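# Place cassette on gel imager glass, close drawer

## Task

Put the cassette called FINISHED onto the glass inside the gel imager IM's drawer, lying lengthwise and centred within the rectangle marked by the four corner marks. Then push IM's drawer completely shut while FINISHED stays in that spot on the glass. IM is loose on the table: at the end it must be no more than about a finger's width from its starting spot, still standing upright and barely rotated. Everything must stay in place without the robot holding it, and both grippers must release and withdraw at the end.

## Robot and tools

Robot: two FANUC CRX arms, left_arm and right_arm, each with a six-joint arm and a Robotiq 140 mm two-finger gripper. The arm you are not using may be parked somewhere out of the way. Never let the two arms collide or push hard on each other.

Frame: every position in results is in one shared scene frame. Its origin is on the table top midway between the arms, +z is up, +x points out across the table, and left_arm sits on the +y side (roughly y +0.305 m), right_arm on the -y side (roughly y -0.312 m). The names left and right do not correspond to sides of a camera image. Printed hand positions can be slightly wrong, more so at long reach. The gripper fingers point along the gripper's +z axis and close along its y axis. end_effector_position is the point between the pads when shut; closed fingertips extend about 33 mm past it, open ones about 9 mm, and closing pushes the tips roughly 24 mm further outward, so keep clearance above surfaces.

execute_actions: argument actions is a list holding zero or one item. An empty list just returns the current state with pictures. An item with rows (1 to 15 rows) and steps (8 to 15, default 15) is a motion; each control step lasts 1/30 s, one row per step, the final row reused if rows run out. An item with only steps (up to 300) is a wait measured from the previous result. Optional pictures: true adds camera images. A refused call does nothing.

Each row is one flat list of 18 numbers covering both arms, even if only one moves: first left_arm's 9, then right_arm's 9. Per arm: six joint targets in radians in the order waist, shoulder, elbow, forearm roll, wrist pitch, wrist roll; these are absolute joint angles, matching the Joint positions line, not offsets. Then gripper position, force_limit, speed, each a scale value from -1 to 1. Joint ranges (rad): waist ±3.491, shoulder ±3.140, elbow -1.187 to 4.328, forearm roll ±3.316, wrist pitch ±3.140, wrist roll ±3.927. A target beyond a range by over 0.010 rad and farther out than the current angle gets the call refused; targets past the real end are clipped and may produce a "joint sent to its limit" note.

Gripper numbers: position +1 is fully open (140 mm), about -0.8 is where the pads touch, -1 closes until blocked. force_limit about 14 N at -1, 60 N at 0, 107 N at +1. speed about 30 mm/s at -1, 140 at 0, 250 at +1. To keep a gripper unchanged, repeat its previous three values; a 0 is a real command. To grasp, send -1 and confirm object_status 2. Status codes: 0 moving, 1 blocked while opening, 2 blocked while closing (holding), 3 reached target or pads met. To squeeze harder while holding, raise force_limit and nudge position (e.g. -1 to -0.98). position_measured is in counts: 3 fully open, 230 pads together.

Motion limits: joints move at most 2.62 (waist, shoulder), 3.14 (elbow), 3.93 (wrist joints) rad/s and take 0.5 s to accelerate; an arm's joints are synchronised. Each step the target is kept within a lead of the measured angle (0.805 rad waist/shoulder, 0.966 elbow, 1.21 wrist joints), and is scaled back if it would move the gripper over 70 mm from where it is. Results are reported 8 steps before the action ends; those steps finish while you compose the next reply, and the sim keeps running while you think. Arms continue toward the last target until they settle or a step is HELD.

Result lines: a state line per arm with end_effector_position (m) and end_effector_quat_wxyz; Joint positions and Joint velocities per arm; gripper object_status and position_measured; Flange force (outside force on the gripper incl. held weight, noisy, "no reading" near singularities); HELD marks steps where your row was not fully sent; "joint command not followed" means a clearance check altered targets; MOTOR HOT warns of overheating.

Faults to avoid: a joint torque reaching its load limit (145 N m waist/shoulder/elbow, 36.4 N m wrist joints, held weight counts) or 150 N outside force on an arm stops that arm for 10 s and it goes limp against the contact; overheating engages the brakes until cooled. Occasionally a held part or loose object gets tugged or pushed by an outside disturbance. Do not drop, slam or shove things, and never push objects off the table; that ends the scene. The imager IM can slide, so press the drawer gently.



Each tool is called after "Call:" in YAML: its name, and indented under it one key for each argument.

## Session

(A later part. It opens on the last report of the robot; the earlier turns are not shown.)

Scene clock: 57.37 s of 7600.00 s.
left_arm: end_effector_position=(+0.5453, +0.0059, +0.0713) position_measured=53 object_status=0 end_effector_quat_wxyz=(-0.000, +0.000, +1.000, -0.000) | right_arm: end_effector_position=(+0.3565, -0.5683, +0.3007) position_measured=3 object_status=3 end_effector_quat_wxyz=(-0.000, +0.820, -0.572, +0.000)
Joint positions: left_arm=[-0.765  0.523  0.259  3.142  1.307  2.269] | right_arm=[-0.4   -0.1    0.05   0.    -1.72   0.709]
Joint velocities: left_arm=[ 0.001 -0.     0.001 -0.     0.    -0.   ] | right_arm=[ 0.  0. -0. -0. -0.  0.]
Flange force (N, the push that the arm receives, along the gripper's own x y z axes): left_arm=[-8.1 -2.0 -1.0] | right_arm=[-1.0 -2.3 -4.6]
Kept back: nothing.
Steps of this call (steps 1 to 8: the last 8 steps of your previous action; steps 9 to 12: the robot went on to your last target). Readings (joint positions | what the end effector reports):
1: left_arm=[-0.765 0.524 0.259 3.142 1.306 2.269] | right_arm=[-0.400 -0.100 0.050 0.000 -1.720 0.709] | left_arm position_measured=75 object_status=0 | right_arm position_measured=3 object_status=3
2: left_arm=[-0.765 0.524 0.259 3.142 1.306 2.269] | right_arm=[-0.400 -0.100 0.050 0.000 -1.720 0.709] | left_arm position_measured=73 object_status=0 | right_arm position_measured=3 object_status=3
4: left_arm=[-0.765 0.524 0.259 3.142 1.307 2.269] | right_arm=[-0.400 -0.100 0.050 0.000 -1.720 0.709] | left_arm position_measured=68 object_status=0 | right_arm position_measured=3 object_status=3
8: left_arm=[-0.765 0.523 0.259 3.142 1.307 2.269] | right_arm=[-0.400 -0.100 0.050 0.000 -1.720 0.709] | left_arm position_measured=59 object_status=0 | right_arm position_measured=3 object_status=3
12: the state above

Call:
execute_actions:
  actions:
    - {"rows": [[-0.7652,0.5179,0.2718,3.1416,1.3247,2.269,0.6,0.3,-0.9,-0.4,-0.1,0.05,0.0,-1.72,0.709,1,0,0],[-0.7652,0.5179,0.2718,3.1416,1.3247,2.269,0.6,0.3,-0.9,-0.4,-0.1,0.05,0.0,-1.72,0.709,1,0,0],[-0.7652,0.512,0.287,3.1416,1.3458,2.269,0.6,0.3,-0.9,-0.4,-0.1,0.05,0.0,-1.72,0.709,1,0,0],[-0.7652,0.4937,0.6347,3.1416,1.7119,2.269,1,0,0,-0.4,-0.1,0.05,0.0,-1.72,0.709,1,0,0]], "steps": 15}

Call:
execute_actions:
  actions:
    - {"steps": 20}
  pictures: true

Scene clock: 59.03 s of 7600.00 s.
left_arm: end_effector_position=(+0.5463, +0.0051, +0.1125) position_measured=35 object_status=0 end_effector_quat_wxyz=(-0.002, +0.000, +1.000, +0.002) | right_arm: end_effector_position=(+0.3565, -0.5683, +0.3007) position_measured=3 object_status=3 end_effector_quat_wxyz=(-0.000, +0.820, -0.572, +0.000)
Joint positions: left_arm=[-0.765  0.509  0.337  3.142  1.404  2.269] | right_arm=[-0.4   -0.1    0.05   0.    -1.72   0.709]
Joint velocities: left_arm=[ 0.    -0.045  0.894 -0.     1.009  0.   ] | right_arm=[ 0.    -0.001 -0.001  0.     0.    -0.   ]
Flange force (N, the push that the arm receives, along the gripper's own x y z axes): left_arm=[-9.1 -2.6 15.1] | right_arm=[-3.2 -1.8 -4.3]
Steps of this call (steps 1 to 15: the robot went on to your last target; steps 16 to 43: nothing new was sent; steps 44 to 50: the first 7 steps of this action). Readings (joint positions | what the end effector reports):
44: left_arm=[-0.765 0.523 0.259 3.142 1.307 2.269] | right_arm=[-0.400 -0.100 0.050 0.000 -1.720 0.709] | left_arm position_measured=53 object_status=3 | right_arm position_measured=3 object_status=3
45: left_arm=[-0.765 0.522 0.262 3.142 1.311 2.269] | right_arm=[-0.400 -0.100 0.050 0.000 -1.720 0.709] | left_arm position_measured=53 object_status=3 | right_arm position_measured=3 object_status=3
47: left_arm=[-0.765 0.516 0.277 3.142 1.331 2.269] | right_arm=[-0.400 -0.100 0.050 0.000 -1.720 0.709] | left_arm position_measured=53 object_status=0 | right_arm position_measured=3 object_status=3
50: the state above

Scene clock: 59.70 s of 7600.00 s.
left_arm: end_effector_position=(+0.5454, +0.0059, +0.2500) position_measured=3 object_status=3 end_effector_quat_wxyz=(-0.000, +0.000, +1.000, +0.000) | right_arm: end_effector_position=(+0.3565, -0.5683, +0.3007) position_measured=3 object_status=3 end_effector_quat_wxyz=(-0.000, +0.820, -0.572, +0.000)
Joint positions: left_arm=[-0.765  0.494  0.635  3.142  1.712  2.269] | right_arm=[-0.4   -0.1    0.05   0.    -1.72   0.709]
Joint velocities: left_arm=[ 0.001  0.     0.001  0.    -0.     0.001] | right_arm=[ 0.    -0.001 -0.001  0.    -0.    -0.   ]
Flange force (N, the push that the arm receives, along the gripper's own x y z axes): left_arm=[-10.4 -4.1 -4.8] | right_arm=[0.6 -4.2 -6.7]
Kept back: nothing.
Steps of this call (steps 1 to 8: the last 8 steps of your previous action; steps 9 to 20: the robot went on to your last target). Readings (joint positions | what the end effector reports):
1: left_arm=[-0.765 0.508 0.370 3.142 1.439 2.269] | right_arm=[-0.400 -0.100 0.050 0.000 -1.720 0.709] | left_arm position_measured=28 object_status=0 | right_arm position_measured=3 object_status=3
2: left_arm=[-0.765 0.506 0.403 3.142 1.473 2.269] | right_arm=[-0.400 -0.100 0.050 0.000 -1.720 0.709] | left_arm position_measured=20 object_status=0 | right_arm position_measured=3 object_status=3
4: left_arm=[-0.765 0.502 0.469 3.142 1.541 2.269] | right_arm=[-0.400 -0.100 0.050 0.000 -1.720 0.709] | left_arm position_measured=6 object_status=0 | right_arm position_measured=3 object_status=3
8: left_arm=[-0.765 0.496 0.593 3.142 1.669 2.269] | right_arm=[-0.400 -0.100 0.050 0.000 -1.720 0.709] | left_arm position_measured=3 object_status=0 | right_arm position_measured=3 object_status=3
20: the state above

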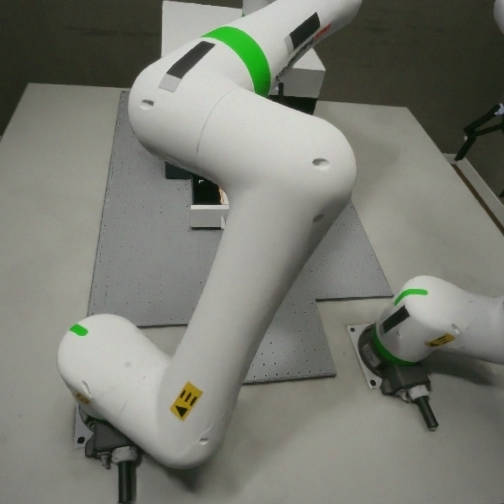

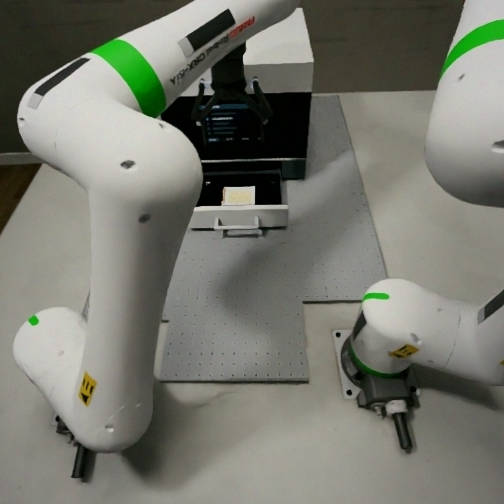

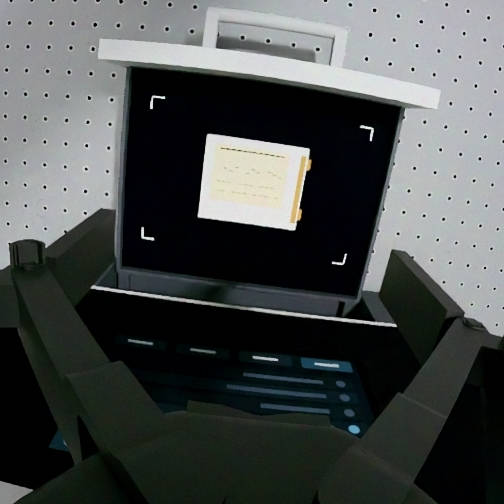

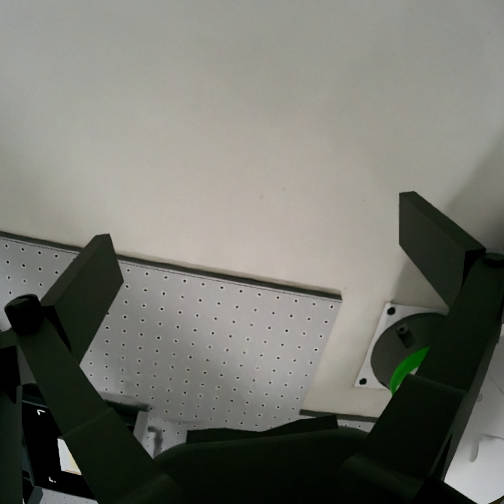

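Call:
zoom_image:
  camera: "cam_left_wrist"
  region: [80, 0, 450, 340]

Region (80, 0, 450, 340) of cam_left_wrist's 504x504 image, scaled by 1.362, with more detail than that image has; it fills the top 463 rows of this view, and the rest is white.

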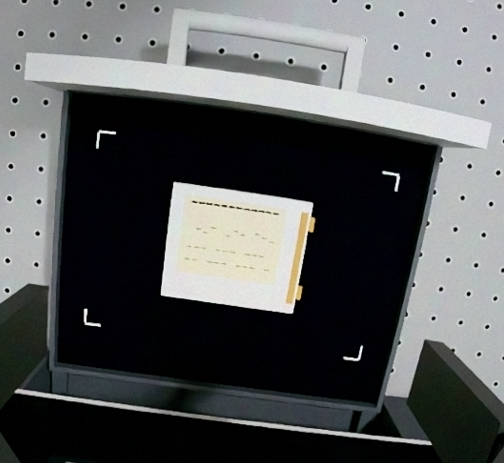

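Call:
execute_actions:
  actions:
    - {"rows": [[-1.036,-0.1918,-0.348,3.1416,1.1146,2.54,-0.85,0,0.5,-0.4,-0.1,0.05,0.0,-1.72,0.709,1,0,0]], "steps": 15}

Call:
execute_actions:
  actions:
    - {"rows": [[-1.036,-0.1918,-0.348,3.1416,1.1146,2.54,-0.85,0,0.5,-0.4,-0.1,0.05,0.0,-1.72,0.709,1,0,0]], "steps": 12}

Call:
execute_actions:
  actions:
    - {"rows": [[-1.0181,-0.09,-0.5162,3.1416,0.8446,2.5219,-0.85,0,0.5,-0.4,-0.1,0.05,0.0,-1.72,0.709,1,0,0]], "steps": 15}

Call:
execute_actions:
  actions:
    - {"steps": 12}
  pictures: true

Scene clock: 62.83 s of 7600.00 s.
left_arm: end_effector_position=(+0.5229, -0.0023, +0.2502) position_measured=60 object_status=0 end_effector_quat_wxyz=(+0.015, +0.000, +1.000, -0.013) | right_arm: end_effector_position=(+0.3565, -0.5683, +0.3007) position_measured=3 object_status=3 end_effector_quat_wxyz=(-0.000, +0.820, -0.572, +0.000)
Joint positions: left_arm=[-0.799  0.407  0.512  3.142  1.637  2.303] | right_arm=[-0.4   -0.1    0.05  -0.    -1.72   0.709]
Joint velocities: left_arm=[-0.338 -0.859 -1.215  0.    -0.744  0.336] | right_arm=[ 0.    -0.003  0.    -0.     0.     0.001]
Flange force (N, the push that the arm receives, along the gripper's own x y z axes): left_arm=[-33.3 -8.3 -2.5] | right_arm=[-1.7 -3.2 -4.1]
Steps of this call (steps 1 to 15: the robot went on to your last target; steps 16 to 87: nothing new was sent; steps 88 to 94: the first 7 steps of this action). Readings (joint positions | what the end effector reports):
88: left_arm=[-0.765 0.494 0.635 3.142 1.712 2.269] | right_arm=[-0.400 -0.100 0.050 0.000 -1.720 0.709] | left_arm position_measured=3 object_status=0 | right_arm position_measured=3 object_status=3
89: left_arm=[-0.766 0.492 0.631 3.142 1.711 2.270] | right_arm=[-0.400 -0.100 0.050 0.000 -1.720 0.709] | left_arm position_measured=7 object_status=0 | right_arm position_measured=3 object_status=3
91: left_arm=[-0.774 0.473 0.605 3.142 1.694 2.278] | right_arm=[-0.400 -0.100 0.050 0.000 -1.720 0.709] | left_arm position_measured=28 object_status=0 | right_arm position_measured=3 object_status=3
94: the state above

Scene clock: 63.23 s of 7600.00 s.
left_arm: end_effector_position=(+0.3972, -0.0060, +0.2115) position_measured=186 object_status=0 end_effector_quat_wxyz=(+0.070, +0.000, +0.993, -0.090) | right_arm: end_effector_position=(+0.3565, -0.5683, +0.3007) position_measured=3 object_status=3 end_effector_quat_wxyz=(-0.000, +0.820, -0.572, +0.000)
Joint positions: left_arm=[-0.971 -0.027 -0.111  3.142  1.258  2.475] | right_arm=[-0.4   -0.1    0.05   0.    -1.72   0.709]
Joint velocities: left_arm=[-0.405 -1.03  -1.48  -0.    -0.894  0.405] | right_arm=[ 0.     0.001 -0.    -0.    -0.    -0.   ]
Flange force (N, the push that the arm receives, along the gripper's own x y z axes): left_arm=[-11.2 -6.0 -5.0] | right_arm=[-0.4 -3.1 -4.8]
Steps of this call (steps 1 to 8: the last 8 steps of your previous action; steps 9 to 12: the first 4 steps of this action). Readings (joint positions | what the end effector reports):
9: left_arm=[-0.929 0.079 0.042 3.142 1.351 2.433] | right_arm=[-0.400 -0.100 0.050 0.000 -1.720 0.709] | left_arm position_measured=155 object_status=0 | right_arm position_measured=3 object_status=3
10: left_arm=[-0.943 0.043 -0.010 3.142 1.320 2.447] | right_arm=[-0.400 -0.100 0.050 0.000 -1.720 0.709] | left_arm position_measured=165 object_status=0 | right_arm position_measured=3 object_status=3
12: the state above

Scene clock: 63.73 s of 7600.00 s.
left_arm: end_effector_position=(+0.3573, +0.0030, +0.1223) position_measured=233 object_status=3 end_effector_quat_wxyz=(+0.086, +0.000, +0.989, -0.122) | right_arm: end_effector_position=(+0.3565, -0.5683, +0.3007) position_measured=3 object_status=3 end_effector_quat_wxyz=(-0.000, +0.820, -0.572, +0.000)
Joint positions: left_arm=[-1.026 -0.136 -0.439  3.142  0.968  2.53 ] | right_arm=[-0.4   -0.1    0.05   0.    -1.72   0.709]
Joint velocities: left_arm=[ 0.078  0.455 -0.747  0.    -1.179 -0.08 ] | right_arm=[-0.     0.     0.001  0.    -0.     0.   ]
Flange force (N, the push that the arm receives, along the gripper's own x y z axes): left_arm=[-15.8 -5.9 5.8] | right_arm=[-1.2 -4.6 -5.5]
Steps of this call (steps 1 to 8: the last 8 steps of your previous action; steps 9 to 15: the first 7 steps of this action). Readings (joint positions | what the end effector reports):
9: left_arm=[-1.036 -0.191 -0.348 3.142 1.115 2.540] | right_arm=[-0.400 -0.100 0.050 0.000 -1.720 0.709] | left_arm position_measured=233 object_status=0 | right_arm position_measured=3 object_status=3
10: left_arm=[-1.036 -0.190 -0.350 3.142 1.110 2.540] | right_arm=[-0.400 -0.100 0.050 0.000 -1.720 0.709] | left_arm position_measured=233 object_status=3 | right_arm position_measured=3 object_status=3
12: left_arm=[-1.034 -0.178 -0.371 3.142 1.077 2.538] | right_arm=[-0.400 -0.100 0.050 0.000 -1.720 0.709] | left_arm position_measured=233 object_status=3 | right_arm position_measured=3 object_status=3
15: the state above

Scene clock: 64.13 s of 7600.00 s.
left_arm: end_effector_position=(+0.3599, +0.0060, +0.0750) position_measured=233 object_status=3 end_effector_quat_wxyz=(+0.087, +0.000, +0.989, -0.122) | right_arm: end_effector_position=(+0.3565, -0.5683, +0.3007) position_measured=3 object_status=3 end_effector_quat_wxyz=(-0.000, +0.820, -0.572, +0.000)
Joint positions: left_arm=[-1.018 -0.09  -0.516  3.142  0.845  2.522] | right_arm=[-0.4   -0.1    0.05   0.    -1.72   0.709]
Joint velocities: left_arm=[ 0.001  0.001 -0.     0.    -0.001 -0.   ] | right_arm=[ 0.    -0.002 -0.    -0.    -0.    -0.   ]
Flange force (N, the push that the arm receives, along the gripper's own x y z axes): left_arm=[-10.0 -1.2 4.4] | right_arm=[-1.9 -2.9 -5.5]
Kept back: nothing.
Steps of this call (steps 1 to 8: the last 8 steps of your previous action; steps 9 to 12: the robot went on to your last target). Readings (joint positions | what the end effector reports):
1: left_arm=[-1.024 -0.122 -0.463 3.142 0.930 2.528] | right_arm=[-0.400 -0.100 0.050 0.000 -1.720 0.709] | left_arm position_measured=233 object_status=3 | right_arm position_measured=3 object_status=3
2: left_arm=[-1.022 -0.109 -0.484 3.142 0.896 2.525] | right_arm=[-0.400 -0.100 0.050 0.000 -1.720 0.709] | left_arm position_measured=233 object_status=3 | right_arm position_measured=3 object_status=3
4: left_arm=[-1.019 -0.093 -0.510 3.142 0.855 2.523] | right_arm=[-0.400 -0.100 0.050 0.000 -1.720 0.709] | left_arm position_measured=233 object_status=3 | right_arm position_measured=3 object_status=3
8: left_arm=[-1.018 -0.090 -0.516 3.142 0.845 2.522] | right_arm=[-0.400 -0.100 0.050 -0.000 -1.720 0.709] | left_arm position_measured=233 object_status=3 | right_arm position_measured=3 object_status=3
12: the state above

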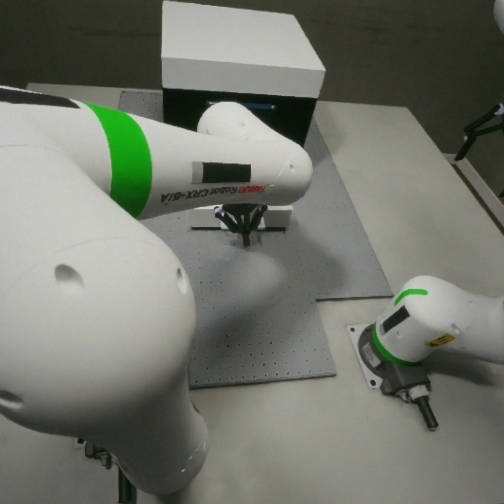

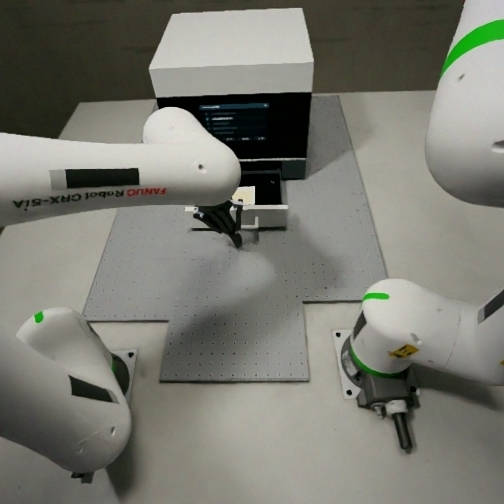

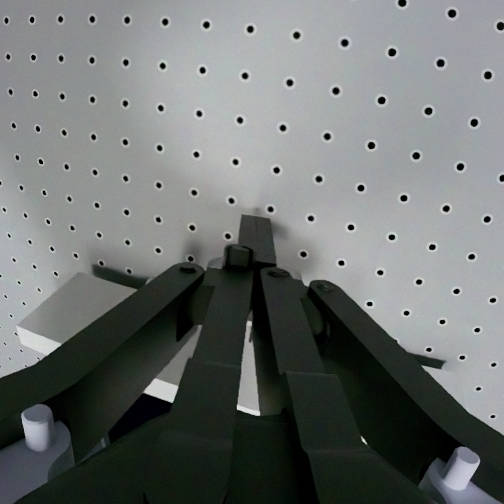

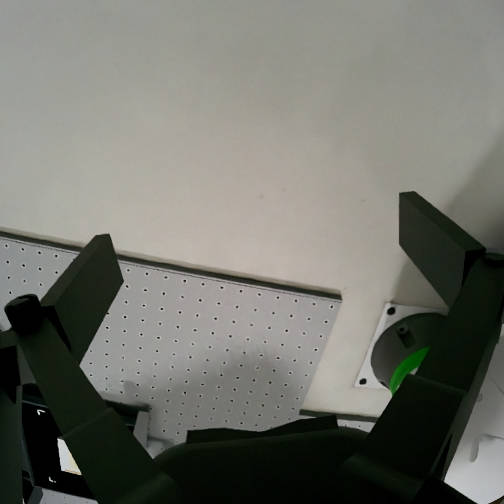

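Call:
execute_actions:
  actions:
    - {"rows": [[-1.0159,-0.0873,-0.5136,3.1416,0.8445,2.5197,-0.85,0,0.5,-0.4,-0.1,0.05,0.0,-1.72,0.709,1,0,0],[-1.0137,-0.0845,-0.511,3.1416,0.8443,2.5175,-0.85,0,0.5,-0.4,-0.1,0.05,0.0,-1.72,0.709,1,0,0],[-1.0114,-0.0818,-0.5084,3.1416,0.8442,2.5152,-0.85,0,0.5,-0.4,-0.1,0.05,0.0,-1.72,0.709,1,0,0],[-1.0092,-0.079,-0.5058,3.1416,0.844,2.513,-0.85,0,0.5,-0.4,-0.1,0.05,0.0,-1.72,0.709,1,0,0],[-1.007,-0.0763,-0.5032,3.1416,0.8439,2.5108,-0.85,0,0.5,-0.4,-0.1,0.05,0.0,-1.72,0.709,1,0,0],[-1.0048,-0.0735,-0.5006,3.1416,0.8438,2.5086,-0.85,0,0.5,-0.4,-0.1,0.05,0.0,-1.72,0.709,1,0,0],[-1.0025,-0.0708,-0.498,3.1416,0.8436,2.5063,-0.85,0,0.5,-0.4,-0.1,0.05,0.0,-1.72,0.709,1,0,0],[-1.0003,-0.068,-0.4953,3.1416,0.8435,2.5041,-0.85,0,0.5,-0.4,-0.1,0.05,0.0,-1.72,0.709,1,0,0],[-0.9981,-0.0653,-0.4927,3.1416,0.8433,2.5019,-0.85,0,0.5,-0.4,-0.1,0.05,0.0,-1.72,0.709,1,0,0],[-0.9959,-0.0625,-0.4901,3.1416,0.8432,2.4997,-0.85,0,0.5,-0.4,-0.1,0.05,0.0,-1.72,0.709,1,0,0],[-0.9936,-0.0598,-0.4875,3.1416,0.8431,2.4974,-0.85,0,0.5,-0.4,-0.1,0.05,0.0,-1.72,0.709,1,0,0],[-0.9914,-0.057,-0.4849,3.1416,0.8429,2.4952,-0.85,0,0.5,-0.4,-0.1,0.05,0.0,-1.72,0.709,1,0,0],[-0.9892,-0.0543,-0.4823,3.1416,0.8428,2.493,-0.85,0,0.5,-0.4,-0.1,0.05,0.0,-1.72,0.709,1,0,0],[-0.987,-0.0515,-0.4797,3.1416,0.8426,2.4908,-0.85,0,0.5,-0.4,-0.1,0.05,0.0,-1.72,0.709,1,0,0],[-0.9848,-0.0488,-0.4771,3.1416,0.8425,2.4886,-0.85,0,0.5,-0.4,-0.1,0.05,0.0,-1.72,0.709,1,0,0]], "steps": 15}

Call:
execute_actions:
  actions:
    - {"rows": [[-0.9825,-0.046,-0.4745,3.1416,0.8424,2.4863,-0.85,0,0.5,-0.4,-0.1,0.05,0.0,-1.72,0.709,1,0,0],[-0.9803,-0.0433,-0.4719,3.1416,0.8422,2.4841,-0.85,0,0.5,-0.4,-0.1,0.05,0.0,-1.72,0.709,1,0,0],[-0.9781,-0.0405,-0.4693,3.1416,0.8421,2.4819,-0.85,0,0.5,-0.4,-0.1,0.05,0.0,-1.72,0.709,1,0,0],[-0.9759,-0.0378,-0.4667,3.1416,0.8419,2.4797,-0.85,0,0.5,-0.4,-0.1,0.05,0.0,-1.72,0.709,1,0,0],[-0.9736,-0.035,-0.4641,3.1416,0.8418,2.4774,-0.85,0,0.5,-0.4,-0.1,0.05,0.0,-1.72,0.709,1,0,0],[-0.9714,-0.0323,-0.4614,3.1416,0.8417,2.4752,-0.85,0,0.5,-0.4,-0.1,0.05,0.0,-1.72,0.709,1,0,0],[-0.9692,-0.0295,-0.4588,3.1416,0.8415,2.473,-0.85,0,0.5,-0.4,-0.1,0.05,0.0,-1.72,0.709,1,0,0],[-0.967,-0.0268,-0.4562,3.1416,0.8414,2.4708,-0.85,0,0.5,-0.4,-0.1,0.05,0.0,-1.72,0.709,1,0,0],[-0.9655,-0.025,-0.4545,3.1416,0.8413,2.4693,-0.85,0,0.5,-0.4,-0.1,0.05,0.0,-1.72,0.709,1,0,0],[-0.9647,-0.0241,-0.4536,3.1416,0.8412,2.4685,-0.85,0,0.5,-0.4,-0.1,0.05,0.0,-1.72,0.709,1,0,0]], "steps": 15}
  pictures: true

Scene clock: 65.53 s of 7600.00 s.
left_arm: end_effector_position=(+0.3671, +0.0058, +0.0751) position_measured=233 object_status=3 end_effector_quat_wxyz=(+0.088, +0.000, +0.989, -0.121) | right_arm: end_effector_position=(+0.3565, -0.5683, +0.3007) position_measured=3 object_status=3 end_effector_quat_wxyz=(-0.000, +0.820, -0.572, +0.000)
Joint positions: left_arm=[-1.006 -0.075 -0.502  3.142  0.844  2.51 ] | right_arm=[-0.4   -0.1    0.05   0.    -1.72   0.709]
Joint velocities: left_arm=[ 0.065  0.08   0.078  0.    -0.003 -0.065] | right_arm=[ 0.  0.  0. -0. -0.  0.]
Flange force (N, the push that the arm receives, along the gripper's own x y z axes): left_arm=[-10.0 1.5 0.6] | right_arm=[-1.3 -4.1 -6.4]
Steps of this call (steps 1 to 30: the robot went on to your last target; steps 31 to 35: nothing new was sent; steps 36 to 42: the first 7 steps of this action). Readings (joint positions | what the end effector reports):
36: left_arm=[-1.018 -0.090 -0.516 3.142 0.845 2.522] | right_arm=[-0.400 -0.100 0.050 0.000 -1.720 0.709] | left_arm position_measured=233 object_status=3 | right_arm position_measured=3 object_status=3
37: left_arm=[-1.017 -0.088 -0.515 3.142 0.845 2.520] | right_arm=[-0.400 -0.100 0.050 0.000 -1.720 0.709] | left_arm position_measured=233 object_status=3 | right_arm position_measured=3 object_status=3
39: left_arm=[-1.012 -0.083 -0.510 3.142 0.844 2.516] | right_arm=[-0.400 -0.100 0.050 -0.000 -1.720 0.709] | left_arm position_measured=233 object_status=3 | right_arm position_measured=3 object_status=3
42: the state above

Scene clock: 66.03 s of 7600.00 s.
left_arm: end_effector_position=(+0.3871, +0.0056, +0.0753) position_measured=233 object_status=3 end_effector_quat_wxyz=(+0.092, +0.000, +0.989, -0.118) | right_arm: end_effector_position=(+0.3565, -0.5683, +0.3007) position_measured=3 object_status=3 end_effector_quat_wxyz=(-0.000, +0.820, -0.572, +0.000)
Joint positions: left_arm=[-0.972 -0.034 -0.463  3.142  0.842  2.476] | right_arm=[-0.4   -0.1    0.05   0.    -1.72   0.709]
Joint velocities: left_arm=[ 0.066  0.081  0.079  0.    -0.004 -0.066] | right_arm=[ 0.    -0.     0.     0.    -0.     0.001]
Flange force (N, the push that the arm receives, along the gripper's own x y z axes): left_arm=[-11.1 -1.7 2.4] | right_arm=[-0.7 -3.4 -5.1]
Steps of this call (steps 1 to 8: the last 8 steps of your previous action; steps 9 to 15: the first 7 steps of this action). Readings (joint positions | what the end effector reports):
9: left_arm=[-0.986 -0.050 -0.478 3.142 0.843 2.490] | right_arm=[-0.400 -0.100 0.050 -0.000 -1.720 0.709] | left_arm position_measured=233 object_status=3 | right_arm position_measured=3 object_status=3
10: left_arm=[-0.984 -0.047 -0.476 3.142 0.842 2.487] | right_arm=[-0.400 -0.100 0.050 0.000 -1.720 0.709] | left_arm position_measured=233 object_status=3 | right_arm position_measured=3 object_status=3
12: left_arm=[-0.979 -0.042 -0.471 3.142 0.842 2.483] | right_arm=[-0.400 -0.100 0.050 0.000 -1.720 0.709] | left_arm position_measured=233 object_status=3 | right_arm position_measured=3 object_status=3
15: the state above

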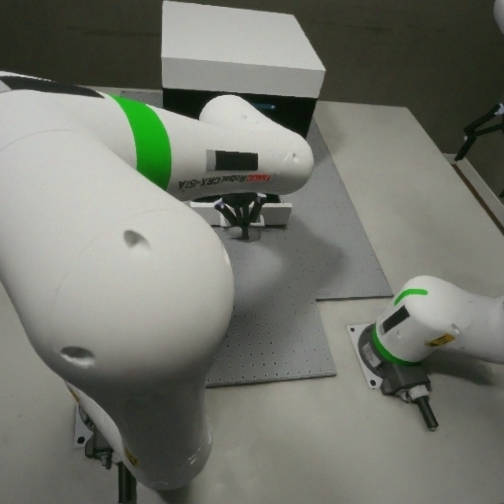

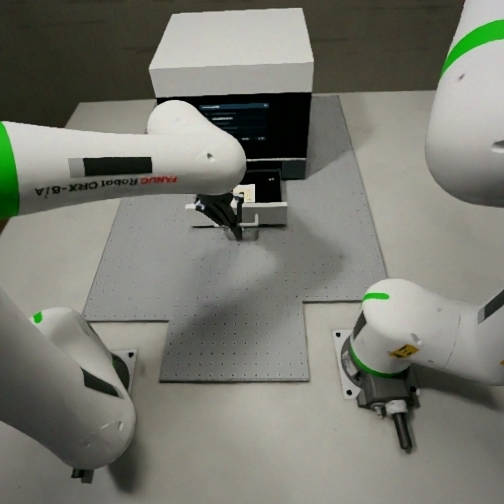

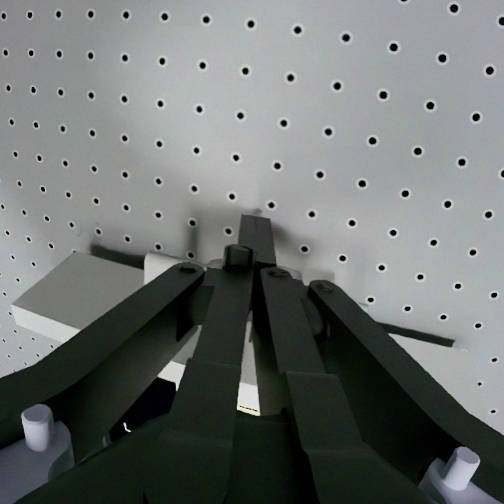

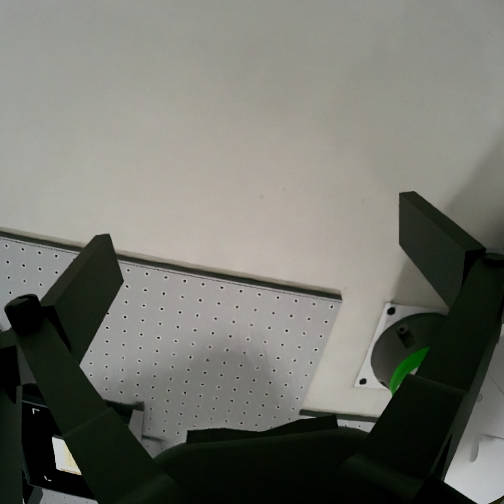

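Call:
execute_actions:
  actions:
    - {"rows": [[-0.9636,-0.0226,-0.4523,3.1416,0.8412,2.4674,-0.85,0,0.5,-0.4,-0.1,0.05,0,-1.72,0.709,1,0,0],[-0.9614,-0.02,-0.4497,3.1416,0.841,2.4652,-0.85,0,0.5,-0.4,-0.1,0.05,0,-1.72,0.709,1,0,0],[-0.9581,-0.0158,-0.4458,3.1416,0.8408,2.4619,-0.85,0,0.5,-0.4,-0.1,0.05,0,-1.72,0.709,1,0,0],[-0.9536,-0.0103,-0.4405,3.1416,0.8405,2.4574,-0.85,0,0.5,-0.4,-0.1,0.05,0,-1.72,0.709,1,0,0],[-0.9495,-0.0049,-0.4352,3.1416,0.8405,2.4533,-0.85,0,0.5,-0.4,-0.1,0.05,0,-1.72,0.709,1,0,0],[-0.9455,0.0006,-0.4295,3.1416,0.8407,2.4493,-0.85,0,0.5,-0.4,-0.1,0.05,0,-1.72,0.709,1,0,0],[-0.9415,0.0061,-0.4238,3.1416,0.8409,2.4453,-0.85,0,0.5,-0.4,-0.1,0.05,0,-1.72,0.709,1,0,0],[-0.9377,0.0114,-0.4183,3.1416,0.8411,2.4415,-0.85,0,0.5,-0.4,-0.1,0.05,0,-1.72,0.709,1,0,0],[-0.9337,0.0169,-0.4126,3.1416,0.8413,2.4375,-0.85,0,0.5,-0.4,-0.1,0.05,0,-1.72,0.709,1,0,0],[-0.9297,0.0224,-0.4069,3.1416,0.8414,2.4335,-0.85,0,0.5,-0.4,-0.1,0.05,0,-1.72,0.709,1,0,0],[-0.9258,0.0277,-0.4014,3.1416,0.8416,2.4296,-0.85,0,0.5,-0.4,-0.1,0.05,0,-1.72,0.709,1,0,0],[-0.9218,0.0332,-0.3957,3.1416,0.8418,2.4256,-0.85,0,0.5,-0.4,-0.1,0.05,0,-1.72,0.709,1,0,0],[-0.917,0.04,-0.3887,3.1416,0.8421,2.4208,-0.85,0,0.5,-0.4,-0.1,0.05,0,-1.72,0.709,1,0,0],[-0.9119,0.0469,-0.3816,3.1416,0.8423,2.4157,-0.85,0,0.5,-0.4,-0.1,0.05,0,-1.72,0.709,1,0,0],[-0.9071,0.0537,-0.3746,3.1416,0.8425,2.4109,-0.85,0,0.5,-0.4,-0.1,0.05,0,-1.72,0.709,1,0,0]], "steps": 15}

Call:
execute_actions:
  actions:
    - {"rows": [[-0.9022,0.0604,-0.3676,3.1416,0.8428,2.406,-0.85,0,0.5,-0.4,-0.1,0.05,0,-1.72,0.709,1,0,0],[-0.8972,0.0673,-0.3605,3.1416,0.843,2.401,-0.85,0,0.5,-0.4,-0.1,0.05,0,-1.72,0.709,1,0,0],[-0.8923,0.0741,-0.3535,3.1416,0.8433,2.3961,-0.85,0,0.5,-0.4,-0.1,0.05,0,-1.72,0.709,1,0,0],[-0.8879,0.0808,-0.3459,3.1416,0.8441,2.3917,-0.85,0,0.5,-0.4,-0.1,0.05,0,-1.72,0.709,1,0,0],[-0.8835,0.0876,-0.3383,3.1416,0.8449,2.3873,-0.85,0,0.5,-0.4,-0.1,0.05,0,-1.72,0.709,1,0,0],[-0.8791,0.0944,-0.3308,3.1416,0.8457,2.3829,-0.85,0,0.5,-0.4,-0.1,0.05,0,-1.72,0.709,1,0,0],[-0.8747,0.1011,-0.3232,3.1416,0.8465,2.3785,-0.85,0,0.5,-0.4,-0.1,0.05,0,-1.72,0.709,1,0,0],[-0.8703,0.1079,-0.3156,3.1416,0.8473,2.3741,-0.85,0,0.5,-0.4,-0.1,0.05,0,-1.72,0.709,1,0,0],[-0.866,0.1147,-0.3081,3.1416,0.8481,2.3698,-0.85,0,0.5,-0.4,-0.1,0.05,0,-1.72,0.709,1,0,0],[-0.8616,0.1214,-0.3005,3.1416,0.8489,2.3654,-0.85,0,0.5,-0.4,-0.1,0.05,0,-1.72,0.709,1,0,0],[-0.8572,0.1282,-0.2929,3.1416,0.8497,2.361,-0.85,0,0.5,-0.4,-0.1,0.05,0,-1.72,0.709,1,0,0],[-0.8528,0.1349,-0.2853,3.1416,0.8505,2.3566,-0.85,0,0.5,-0.4,-0.1,0.05,0,-1.72,0.709,1,0,0],[-0.8484,0.1417,-0.2778,3.1416,0.8513,2.3522,-0.85,0,0.5,-0.4,-0.1,0.05,0,-1.72,0.709,1,0,0],[-0.844,0.1485,-0.2702,3.1416,0.8521,2.3478,-0.85,0,0.5,-0.4,-0.1,0.05,0,-1.72,0.709,1,0,0],[-0.8396,0.1552,-0.2626,3.1416,0.853,2.3434,-0.85,0,0.5,-0.4,-0.1,0.05,0,-1.72,0.709,1,0,0]], "steps": 15}

Call:
execute_actions:
  actions:
    - {"rows": [[-0.8357,0.162,-0.2545,3.1416,0.8543,2.3395,-0.85,0,0.5,-0.4,-0.1,0.05,0,-1.72,0.709,1,0,0],[-0.8318,0.1687,-0.2464,3.1416,0.8557,2.3356,-0.85,0,0.5,-0.4,-0.1,0.05,0,-1.72,0.709,1,0,0],[-0.8278,0.1755,-0.2382,3.1416,0.8571,2.3316,-0.85,0,0.5,-0.4,-0.1,0.05,0,-1.72,0.709,1,0,0],[-0.8239,0.1823,-0.2301,3.1416,0.8584,2.3277,-0.85,0,0.5,-0.4,-0.1,0.05,0,-1.72,0.709,1,0,0],[-0.82,0.189,-0.222,3.1416,0.8598,2.3238,-0.85,0,0.5,-0.4,-0.1,0.05,0,-1.72,0.709,1,0,0],[-0.8161,0.1958,-0.2139,3.1416,0.8612,2.3199,-0.85,0,0.5,-0.4,-0.1,0.05,0,-1.72,0.709,1,0,0],[-0.8122,0.2025,-0.2058,3.1416,0.8625,2.316,-0.85,0,0.5,-0.4,-0.1,0.05,0,-1.72,0.709,1,0,0],[-0.8083,0.2093,-0.1976,3.1416,0.8639,2.3121,-0.85,0,0.5,-0.4,-0.1,0.05,0,-1.72,0.709,1,0,0],[-0.8043,0.216,-0.1895,3.1416,0.8653,2.3081,-0.85,0,0.5,-0.4,-0.1,0.05,0,-1.72,0.709,1,0,0],[-0.8004,0.2228,-0.1814,3.1416,0.8666,2.3042,-0.85,0,0.5,-0.4,-0.1,0.05,0,-1.72,0.709,1,0,0],[-0.7965,0.2296,-0.1733,3.1416,0.868,2.3003,-0.85,0,0.5,-0.4,-0.1,0.05,0,-1.72,0.709,1,0,0],[-0.7926,0.2363,-0.1651,3.1416,0.8694,2.2964,-0.85,0,0.5,-0.4,-0.1,0.05,0,-1.72,0.709,1,0,0],[-0.7891,0.243,-0.1565,3.1416,0.8713,2.2929,-0.85,0,0.5,-0.4,-0.1,0.05,0,-1.72,0.709,1,0,0],[-0.7858,0.2496,-0.1481,3.1416,0.8731,2.2896,-0.85,0,0.5,-0.4,-0.1,0.05,0,-1.72,0.709,1,0,0],[-0.7826,0.2557,-0.1403,3.1416,0.8748,2.2864,-0.85,0,0.5,-0.4,-0.1,0.05,0,-1.72,0.709,1,0,0]], "steps": 15}

Call:
execute_actions:
  actions:
    - {"rows": [[-0.7795,0.2616,-0.1327,3.1416,0.8765,2.2833,-0.85,0,0.5,-0.4,-0.1,0.05,0,-1.72,0.709,1,0,0],[-0.7766,0.2673,-0.1254,3.1416,0.8781,2.2804,-0.85,0,0.5,-0.4,-0.1,0.05,0,-1.72,0.709,1,0,0],[-0.7738,0.2729,-0.1183,3.1416,0.8797,2.2776,-0.85,0,0.5,-0.4,-0.1,0.05,0,-1.72,0.709,1,0,0],[-0.771,0.2782,-0.1115,3.1416,0.8811,2.2748,-0.85,0,0.5,-0.4,-0.1,0.05,0,-1.72,0.709,1,0,0],[-0.7684,0.2833,-0.1049,3.1416,0.8826,2.2722,-0.85,0,0.5,-0.4,-0.1,0.05,0,-1.72,0.709,1,0,0],[-0.766,0.288,-0.0989,3.1416,0.8839,2.2698,-0.85,0,0.5,-0.4,-0.1,0.05,0,-1.72,0.709,1,0,0],[-0.7637,0.2925,-0.0932,3.1416,0.8852,2.2675,-0.85,0,0.5,-0.4,-0.1,0.05,0,-1.72,0.709,1,0,0],[-0.7616,0.2965,-0.0879,3.1416,0.8863,2.2654,-0.85,0,0.5,-0.4,-0.1,0.05,0,-1.72,0.709,1,0,0],[-0.7596,0.3004,-0.083,3.1416,0.8874,2.2634,-0.85,0,0.5,-0.4,-0.1,0.05,0,-1.72,0.709,1,0,0],[-0.7578,0.3039,-0.0785,3.1416,0.8884,2.2616,-0.85,0,0.5,-0.4,-0.1,0.05,0,-1.72,0.709,1,0,0],[-0.7561,0.3072,-0.0743,3.1416,0.8893,2.2599,-0.85,0,0.5,-0.4,-0.1,0.05,0,-1.72,0.709,1,0,0],[-0.7545,0.3102,-0.0704,3.1416,0.8902,2.2583,-0.85,0,0.5,-0.4,-0.1,0.05,0,-1.72,0.709,1,0,0],[-0.753,0.3131,-0.0667,3.1416,0.891,2.2568,-0.85,0,0.5,-0.4,-0.1,0.05,0,-1.72,0.709,1,0,0],[-0.7517,0.3157,-0.0633,3.1416,0.8917,2.2555,-0.85,0,0.5,-0.4,-0.1,0.05,0,-1.72,0.709,1,0,0],[-0.7505,0.318,-0.0605,3.1416,0.8924,2.2543,-0.85,0,0.5,-0.4,-0.1,0.05,0,-1.72,0.709,1,0,0]], "steps": 15}

Call:
execute_actions:
  actions:
    - {"steps": 13}
  pictures: true

Scene clock: 70.57 s of 7600.00 s.
left_arm: end_effector_position=(+0.4020, +0.0059, +0.0751) position_measured=233 object_status=3 end_effector_quat_wxyz=(+0.095, +0.000, +0.989, -0.115) | right_arm: end_effector_position=(+0.3565, -0.5683, +0.3007) position_measured=3 object_status=3 end_effector_quat_wxyz=(-0.000, +0.820, -0.572, +0.000)
Joint positions: left_arm=[-0.948 -0.003 -0.433  3.142  0.841  2.452] | right_arm=[-0.4   -0.1    0.05   0.    -1.72   0.709]
Joint velocities: left_arm=[ 0.117  0.159  0.163  0.    -0.    -0.117] | right_arm=[-0.     0.001 -0.    -0.    -0.    -0.   ]
Flange force (N, the push that the arm receives, along the gripper's own x y z axes): left_arm=[-3.8 -1.4 2.7] | right_arm=[0.2 -3.4 -6.7]
Steps of this call (steps 1 to 8: the last 8 steps of your previous action; steps 9 to 15: the robot went on to your last target; steps 16 to 90: nothing new was sent; then 1.30 s passed at rest; steps 91 to 97: the first 7 steps of this action). Readings (joint positions | what the end effector reports):
91: left_arm=[-0.965 -0.024 -0.454 3.142 0.841 2.468] | right_arm=[-0.400 -0.100 0.050 -0.000 -1.720 0.709] | left_arm position_measured=233 object_status=3 | right_arm position_measured=3 object_status=3
92: left_arm=[-0.964 -0.023 -0.453 3.142 0.841 2.468] | right_arm=[-0.400 -0.100 0.050 0.000 -1.720 0.709] | left_arm position_measured=233 object_status=3 | right_arm position_measured=3 object_status=3
94: left_arm=[-0.960 -0.018 -0.448 3.142 0.841 2.463] | right_arm=[-0.400 -0.100 0.050 0.000 -1.720 0.709] | left_arm position_measured=233 object_status=3 | right_arm position_measured=3 object_status=3
97: the state above

Scene clock: 71.07 s of 7600.00 s.
left_arm: end_effector_position=(+0.4471, +0.0057, +0.0751) position_measured=233 object_status=3 end_effector_quat_wxyz=(+0.102, +0.000, +0.989, -0.109) | right_arm: end_effector_position=(+0.3565, -0.5683, +0.3007) position_measured=3 object_status=3 end_effector_quat_wxyz=(-0.000, +0.820, -0.572, +0.000)
Joint positions: left_arm=[-0.883  0.089 -0.337  3.142  0.845  2.387] | right_arm=[-0.4   -0.1    0.05   0.    -1.72   0.709]
Joint velocities: left_arm=[ 0.131  0.202  0.222  0.     0.025 -0.13 ] | right_arm=[-0.     0.002 -0.    -0.     0.    -0.   ]
Flange force (N, the push that the arm receives, along the gripper's own x y z axes): left_arm=[-13.2 -0.5 1.0] | right_arm=[-2.0 -2.4 -5.1]
Steps of this call (steps 1 to 8: the last 8 steps of your previous action; steps 9 to 15: the first 7 steps of this action). Readings (joint positions | what the end effector reports):
9: left_arm=[-0.911 0.048 -0.380 3.142 0.842 2.415] | right_arm=[-0.400 -0.100 0.050 0.000 -1.720 0.709] | left_arm position_measured=233 object_status=3 | right_arm position_measured=3 object_status=3
10: left_arm=[-0.906 0.055 -0.373 3.142 0.842 2.410] | right_arm=[-0.400 -0.100 0.050 -0.000 -1.720 0.709] | left_arm position_measured=233 object_status=3 | right_arm position_measured=3 object_status=3
12: left_arm=[-0.896 0.069 -0.359 3.142 0.843 2.400] | right_arm=[-0.400 -0.100 0.050 0.000 -1.720 0.709] | left_arm position_measured=233 object_status=3 | right_arm position_measured=3 object_status=3
15: the state above

Scene clock: 71.57 s of 7600.00 s.
left_arm: end_effector_position=(+0.4971, +0.0055, +0.0753) position_measured=233 object_status=3 end_effector_quat_wxyz=(+0.109, +0.000, +0.989, -0.102) | right_arm: end_effector_position=(+0.3565, -0.5683, +0.3007) position_measured=3 object_status=3 end_effector_quat_wxyz=(-0.000, +0.820, -0.572, +0.000)
Joint positions: left_arm=[-0.819  0.19  -0.221  3.142  0.86   2.323] | right_arm=[-0.4   -0.1    0.05   0.    -1.72   0.709]
Joint velocities: left_arm=[ 0.116  0.2    0.24  -0.     0.041 -0.114] | right_arm=[-0.    -0.002 -0.     0.     0.     0.   ]
Flange force (N, the push that the arm receives, along the gripper's own x y z axes): left_arm=[-10.8 1.8 5.6] | right_arm=[-0.8 -4.6 -5.2]
Steps of this call (steps 1 to 8: the last 8 steps of your previous action; steps 9 to 15: the first 7 steps of this action). Readings (joint positions | what the end effector reports):
9: left_arm=[-0.843 0.150 -0.269 3.142 0.852 2.347] | right_arm=[-0.400 -0.100 0.050 0.000 -1.720 0.709] | left_arm position_measured=233 object_status=3 | right_arm position_measured=3 object_status=3
10: left_arm=[-0.839 0.156 -0.261 3.142 0.853 2.343] | right_arm=[-0.400 -0.100 0.050 0.000 -1.720 0.709] | left_arm position_measured=233 object_status=3 | right_arm position_measured=3 object_status=3
12: left_arm=[-0.831 0.170 -0.245 3.142 0.856 2.335] | right_arm=[-0.400 -0.100 0.050 0.000 -1.720 0.709] | left_arm position_measured=233 object_status=3 | right_arm position_measured=3 object_status=3
15: the state above

Scene clock: 72.07 s of 7600.00 s.
left_arm: end_effector_position=(+0.5435, +0.0054, +0.0753) position_measured=233 object_status=3 end_effector_quat_wxyz=(+0.114, +0.000, +0.989, -0.096) | right_arm: end_effector_position=(+0.3565, -0.5683, +0.3007) position_measured=3 object_status=3 end_effector_quat_wxyz=(-0.000, +0.820, -0.572, +0.000)
Joint positions: left_arm=[-0.768  0.285 -0.103  3.142  0.883  2.272] | right_arm=[-0.4   -0.1    0.05   0.    -1.72   0.709]
Joint velocities: left_arm=[ 0.075  0.147  0.187  0.     0.041 -0.074] | right_arm=[ 0. -0. -0.  0. -0.  0.]
Flange force (N, the push that the arm receives, along the gripper's own x y z axes): left_arm=[-10.3 -1.4 3.8] | right_arm=[-2.2 -3.4 -4.5]
Steps of this call (steps 1 to 8: the last 8 steps of your previous action; steps 9 to 15: the first 7 steps of this action). Readings (joint positions | what the end effector reports):
9: left_arm=[-0.785 0.251 -0.147 3.142 0.873 2.289] | right_arm=[-0.400 -0.100 0.050 0.000 -1.720 0.709] | left_arm position_measured=233 object_status=3 | right_arm position_measured=3 object_status=3
10: left_arm=[-0.782 0.257 -0.139 3.142 0.875 2.286] | right_arm=[-0.400 -0.100 0.050 0.000 -1.720 0.709] | left_arm position_measured=233 object_status=3 | right_arm position_measured=3 object_status=3
12: left_arm=[-0.776 0.269 -0.124 3.142 0.878 2.280] | right_arm=[-0.400 -0.100 0.050 0.000 -1.720 0.709] | left_arm position_measured=233 object_status=3 | right_arm position_measured=3 object_status=3
15: the state above

Scene clock: 72.50 s of 7600.00 s.
left_arm: end_effector_position=(+0.5598, +0.0059, +0.0749) position_measured=233 object_status=3 end_effector_quat_wxyz=(+0.116, +0.000, +0.989, -0.094) | right_arm: end_effector_position=(+0.3565, -0.5683, +0.3007) position_measured=3 object_status=3 end_effector_quat_wxyz=(-0.000, +0.820, -0.572, +0.000)
Joint positions: left_arm=[-0.751  0.318 -0.061  3.142  0.892  2.254] | right_arm=[-0.4   -0.1    0.05   0.    -1.72   0.709]
Joint velocities: left_arm=[-0.001  0.     0.     0.     0.     0.   ] | right_arm=[ 0.  0. -0.  0. -0. -0.]
Flange force (N, the push that the arm receives, along the gripper's own x y z axes): left_arm=[-8.9 -1.1 2.3] | right_arm=[-0.2 -3.9 -6.4]
Kept back: nothing.
Steps of this call (steps 1 to 8: the last 8 steps of your previous action; steps 9 to 13: the robot went on to your last target). Readings (joint positions | what the end effector reports):
1: left_arm=[-0.765 0.289 -0.097 3.142 0.884 2.269] | right_arm=[-0.400 -0.100 0.050 0.000 -1.720 0.709] | left_arm position_measured=233 object_status=3 | right_arm position_measured=3 object_status=3
2: left_arm=[-0.763 0.294 -0.091 3.142 0.886 2.267] | right_arm=[-0.400 -0.100 0.050 0.000 -1.720 0.709] | left_arm position_measured=233 object_status=3 | right_arm position_measured=3 object_status=3
4: left_arm=[-0.759 0.302 -0.081 3.142 0.888 2.263] | right_arm=[-0.400 -0.100 0.050 0.000 -1.720 0.709] | left_arm position_measured=233 object_status=3 | right_arm position_measured=3 object_status=3
8: left_arm=[-0.752 0.314 -0.065 3.142 0.891 2.256] | right_arm=[-0.400 -0.100 0.050 0.000 -1.720 0.709] | left_arm position_measured=233 object_status=3 | right_arm position_measured=3 object_status=3
13: the state above

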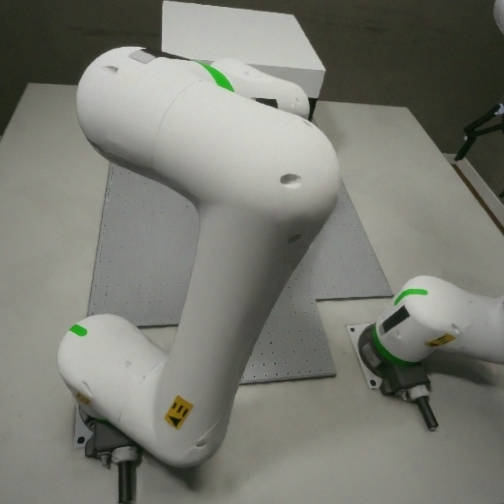

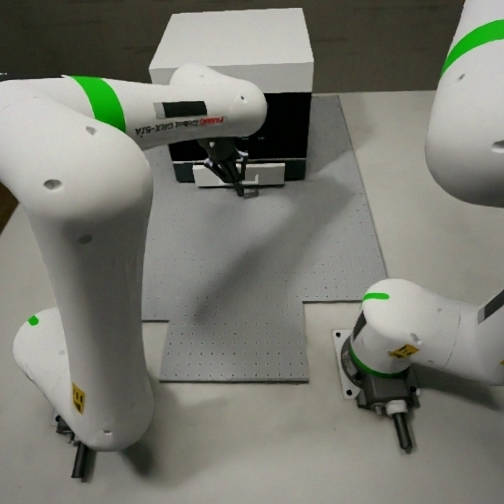

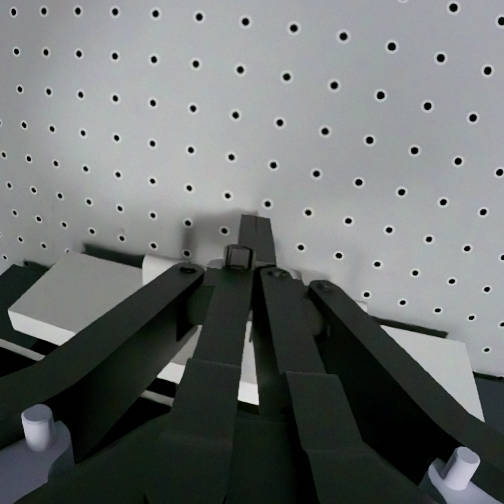

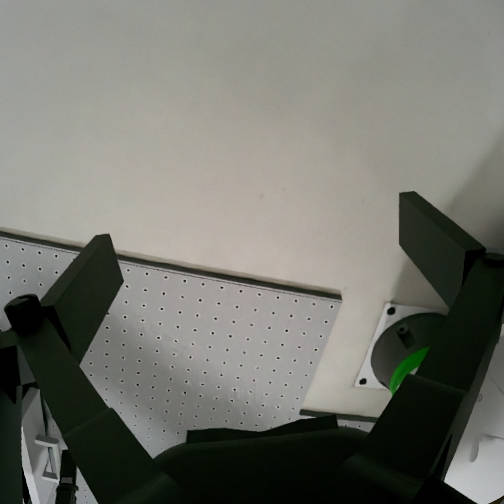

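Call:
execute_actions:
  actions: []

Scene clock: 73.83 s of 7600.00 s.
left_arm: end_effector_position=(+0.5599, +0.0059, +0.0749) position_measured=233 object_status=3 end_effector_quat_wxyz=(+0.116, +0.000, +0.989, -0.094) | right_arm: end_effector_position=(+0.3565, -0.5683, +0.3007) position_measured=3 object_status=3 end_effector_quat_wxyz=(-0.000, +0.820, -0.572, +0.000)
Joint positions: left_arm=[-0.75   0.318 -0.06   3.142  0.892  2.254] | right_arm=[-0.4   -0.1    0.05   0.    -1.72   0.709]
Joint velocities: left_arm=[-0.     0.001  0.001 -0.    -0.001  0.001] | right_arm=[ 0.     0.002  0.    -0.     0.     0.   ]
Flange force (N, the push that the arm receives, along the gripper's own x y z axes): left_arm=[-7.3 -1.3 2.4] | right_arm=[-0.3 -3.4 -5.7]
Kept back: nothing.
Steps of this call (steps 1 to 30: the robot went on to your last target; steps 31 to 40: nothing new was sent). Readings (joint positions | what the end effector reports):
1: left_arm=[-0.751 0.318 -0.061 3.142 0.892 2.254] | right_arm=[-0.400 -0.100 0.050 0.000 -1.720 0.709] | left_arm position_measured=233 object_status=3 | right_arm position_measured=3 object_status=3
2: left_arm=[-0.751 0.318 -0.061 3.142 0.892 2.254] | right_arm=[-0.400 -0.100 0.050 0.000 -1.720 0.709] | left_arm position_measured=233 object_status=3 | right_arm position_measured=3 object_status=3
4: left_arm=[-0.751 0.318 -0.061 3.142 0.892 2.254] | right_arm=[-0.400 -0.100 0.050 0.000 -1.720 0.709] | left_arm position_measured=233 object_status=3 | right_arm position_measured=3 object_status=3
8: left_arm=[-0.751 0.318 -0.061 3.142 0.892 2.254] | right_arm=[-0.400 -0.100 0.050 0.000 -1.720 0.709] | left_arm position_measured=233 object_status=3 | right_arm position_measured=3 object_status=3
40: the state above
All arms were judged still, so your last target was given up. Only a new action makes them travel on or press farther. Fingers that are still opening or closing keep moving.

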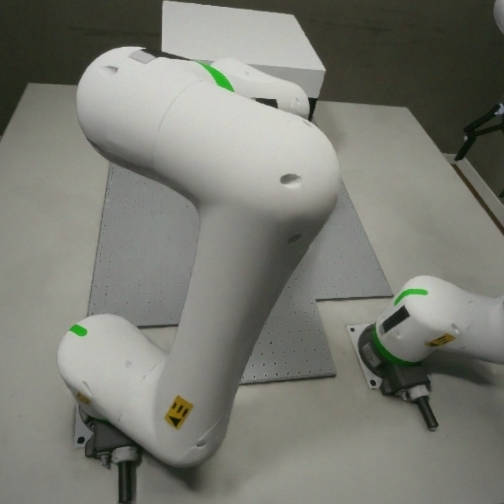

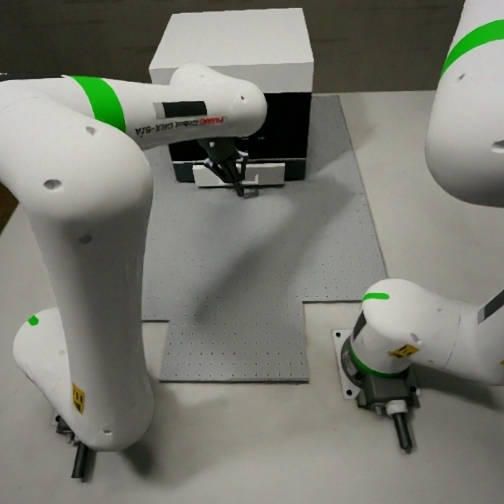

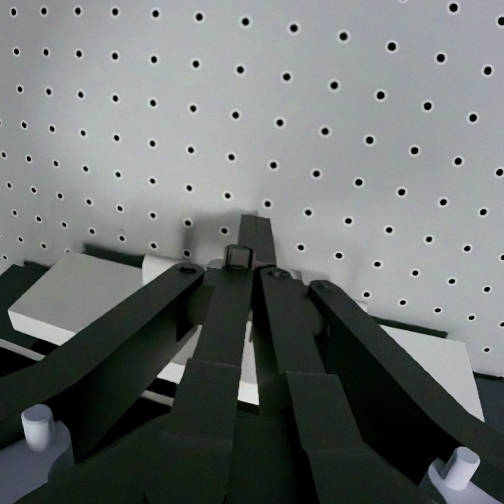

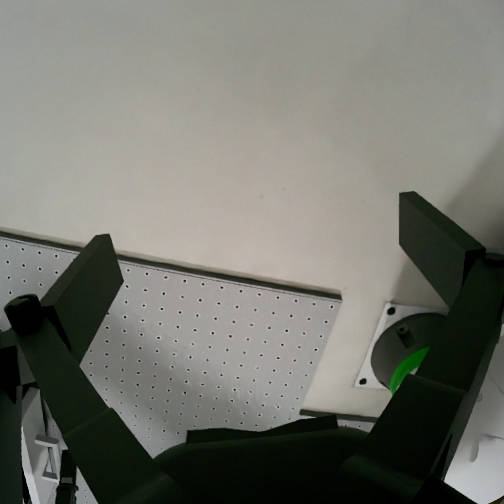

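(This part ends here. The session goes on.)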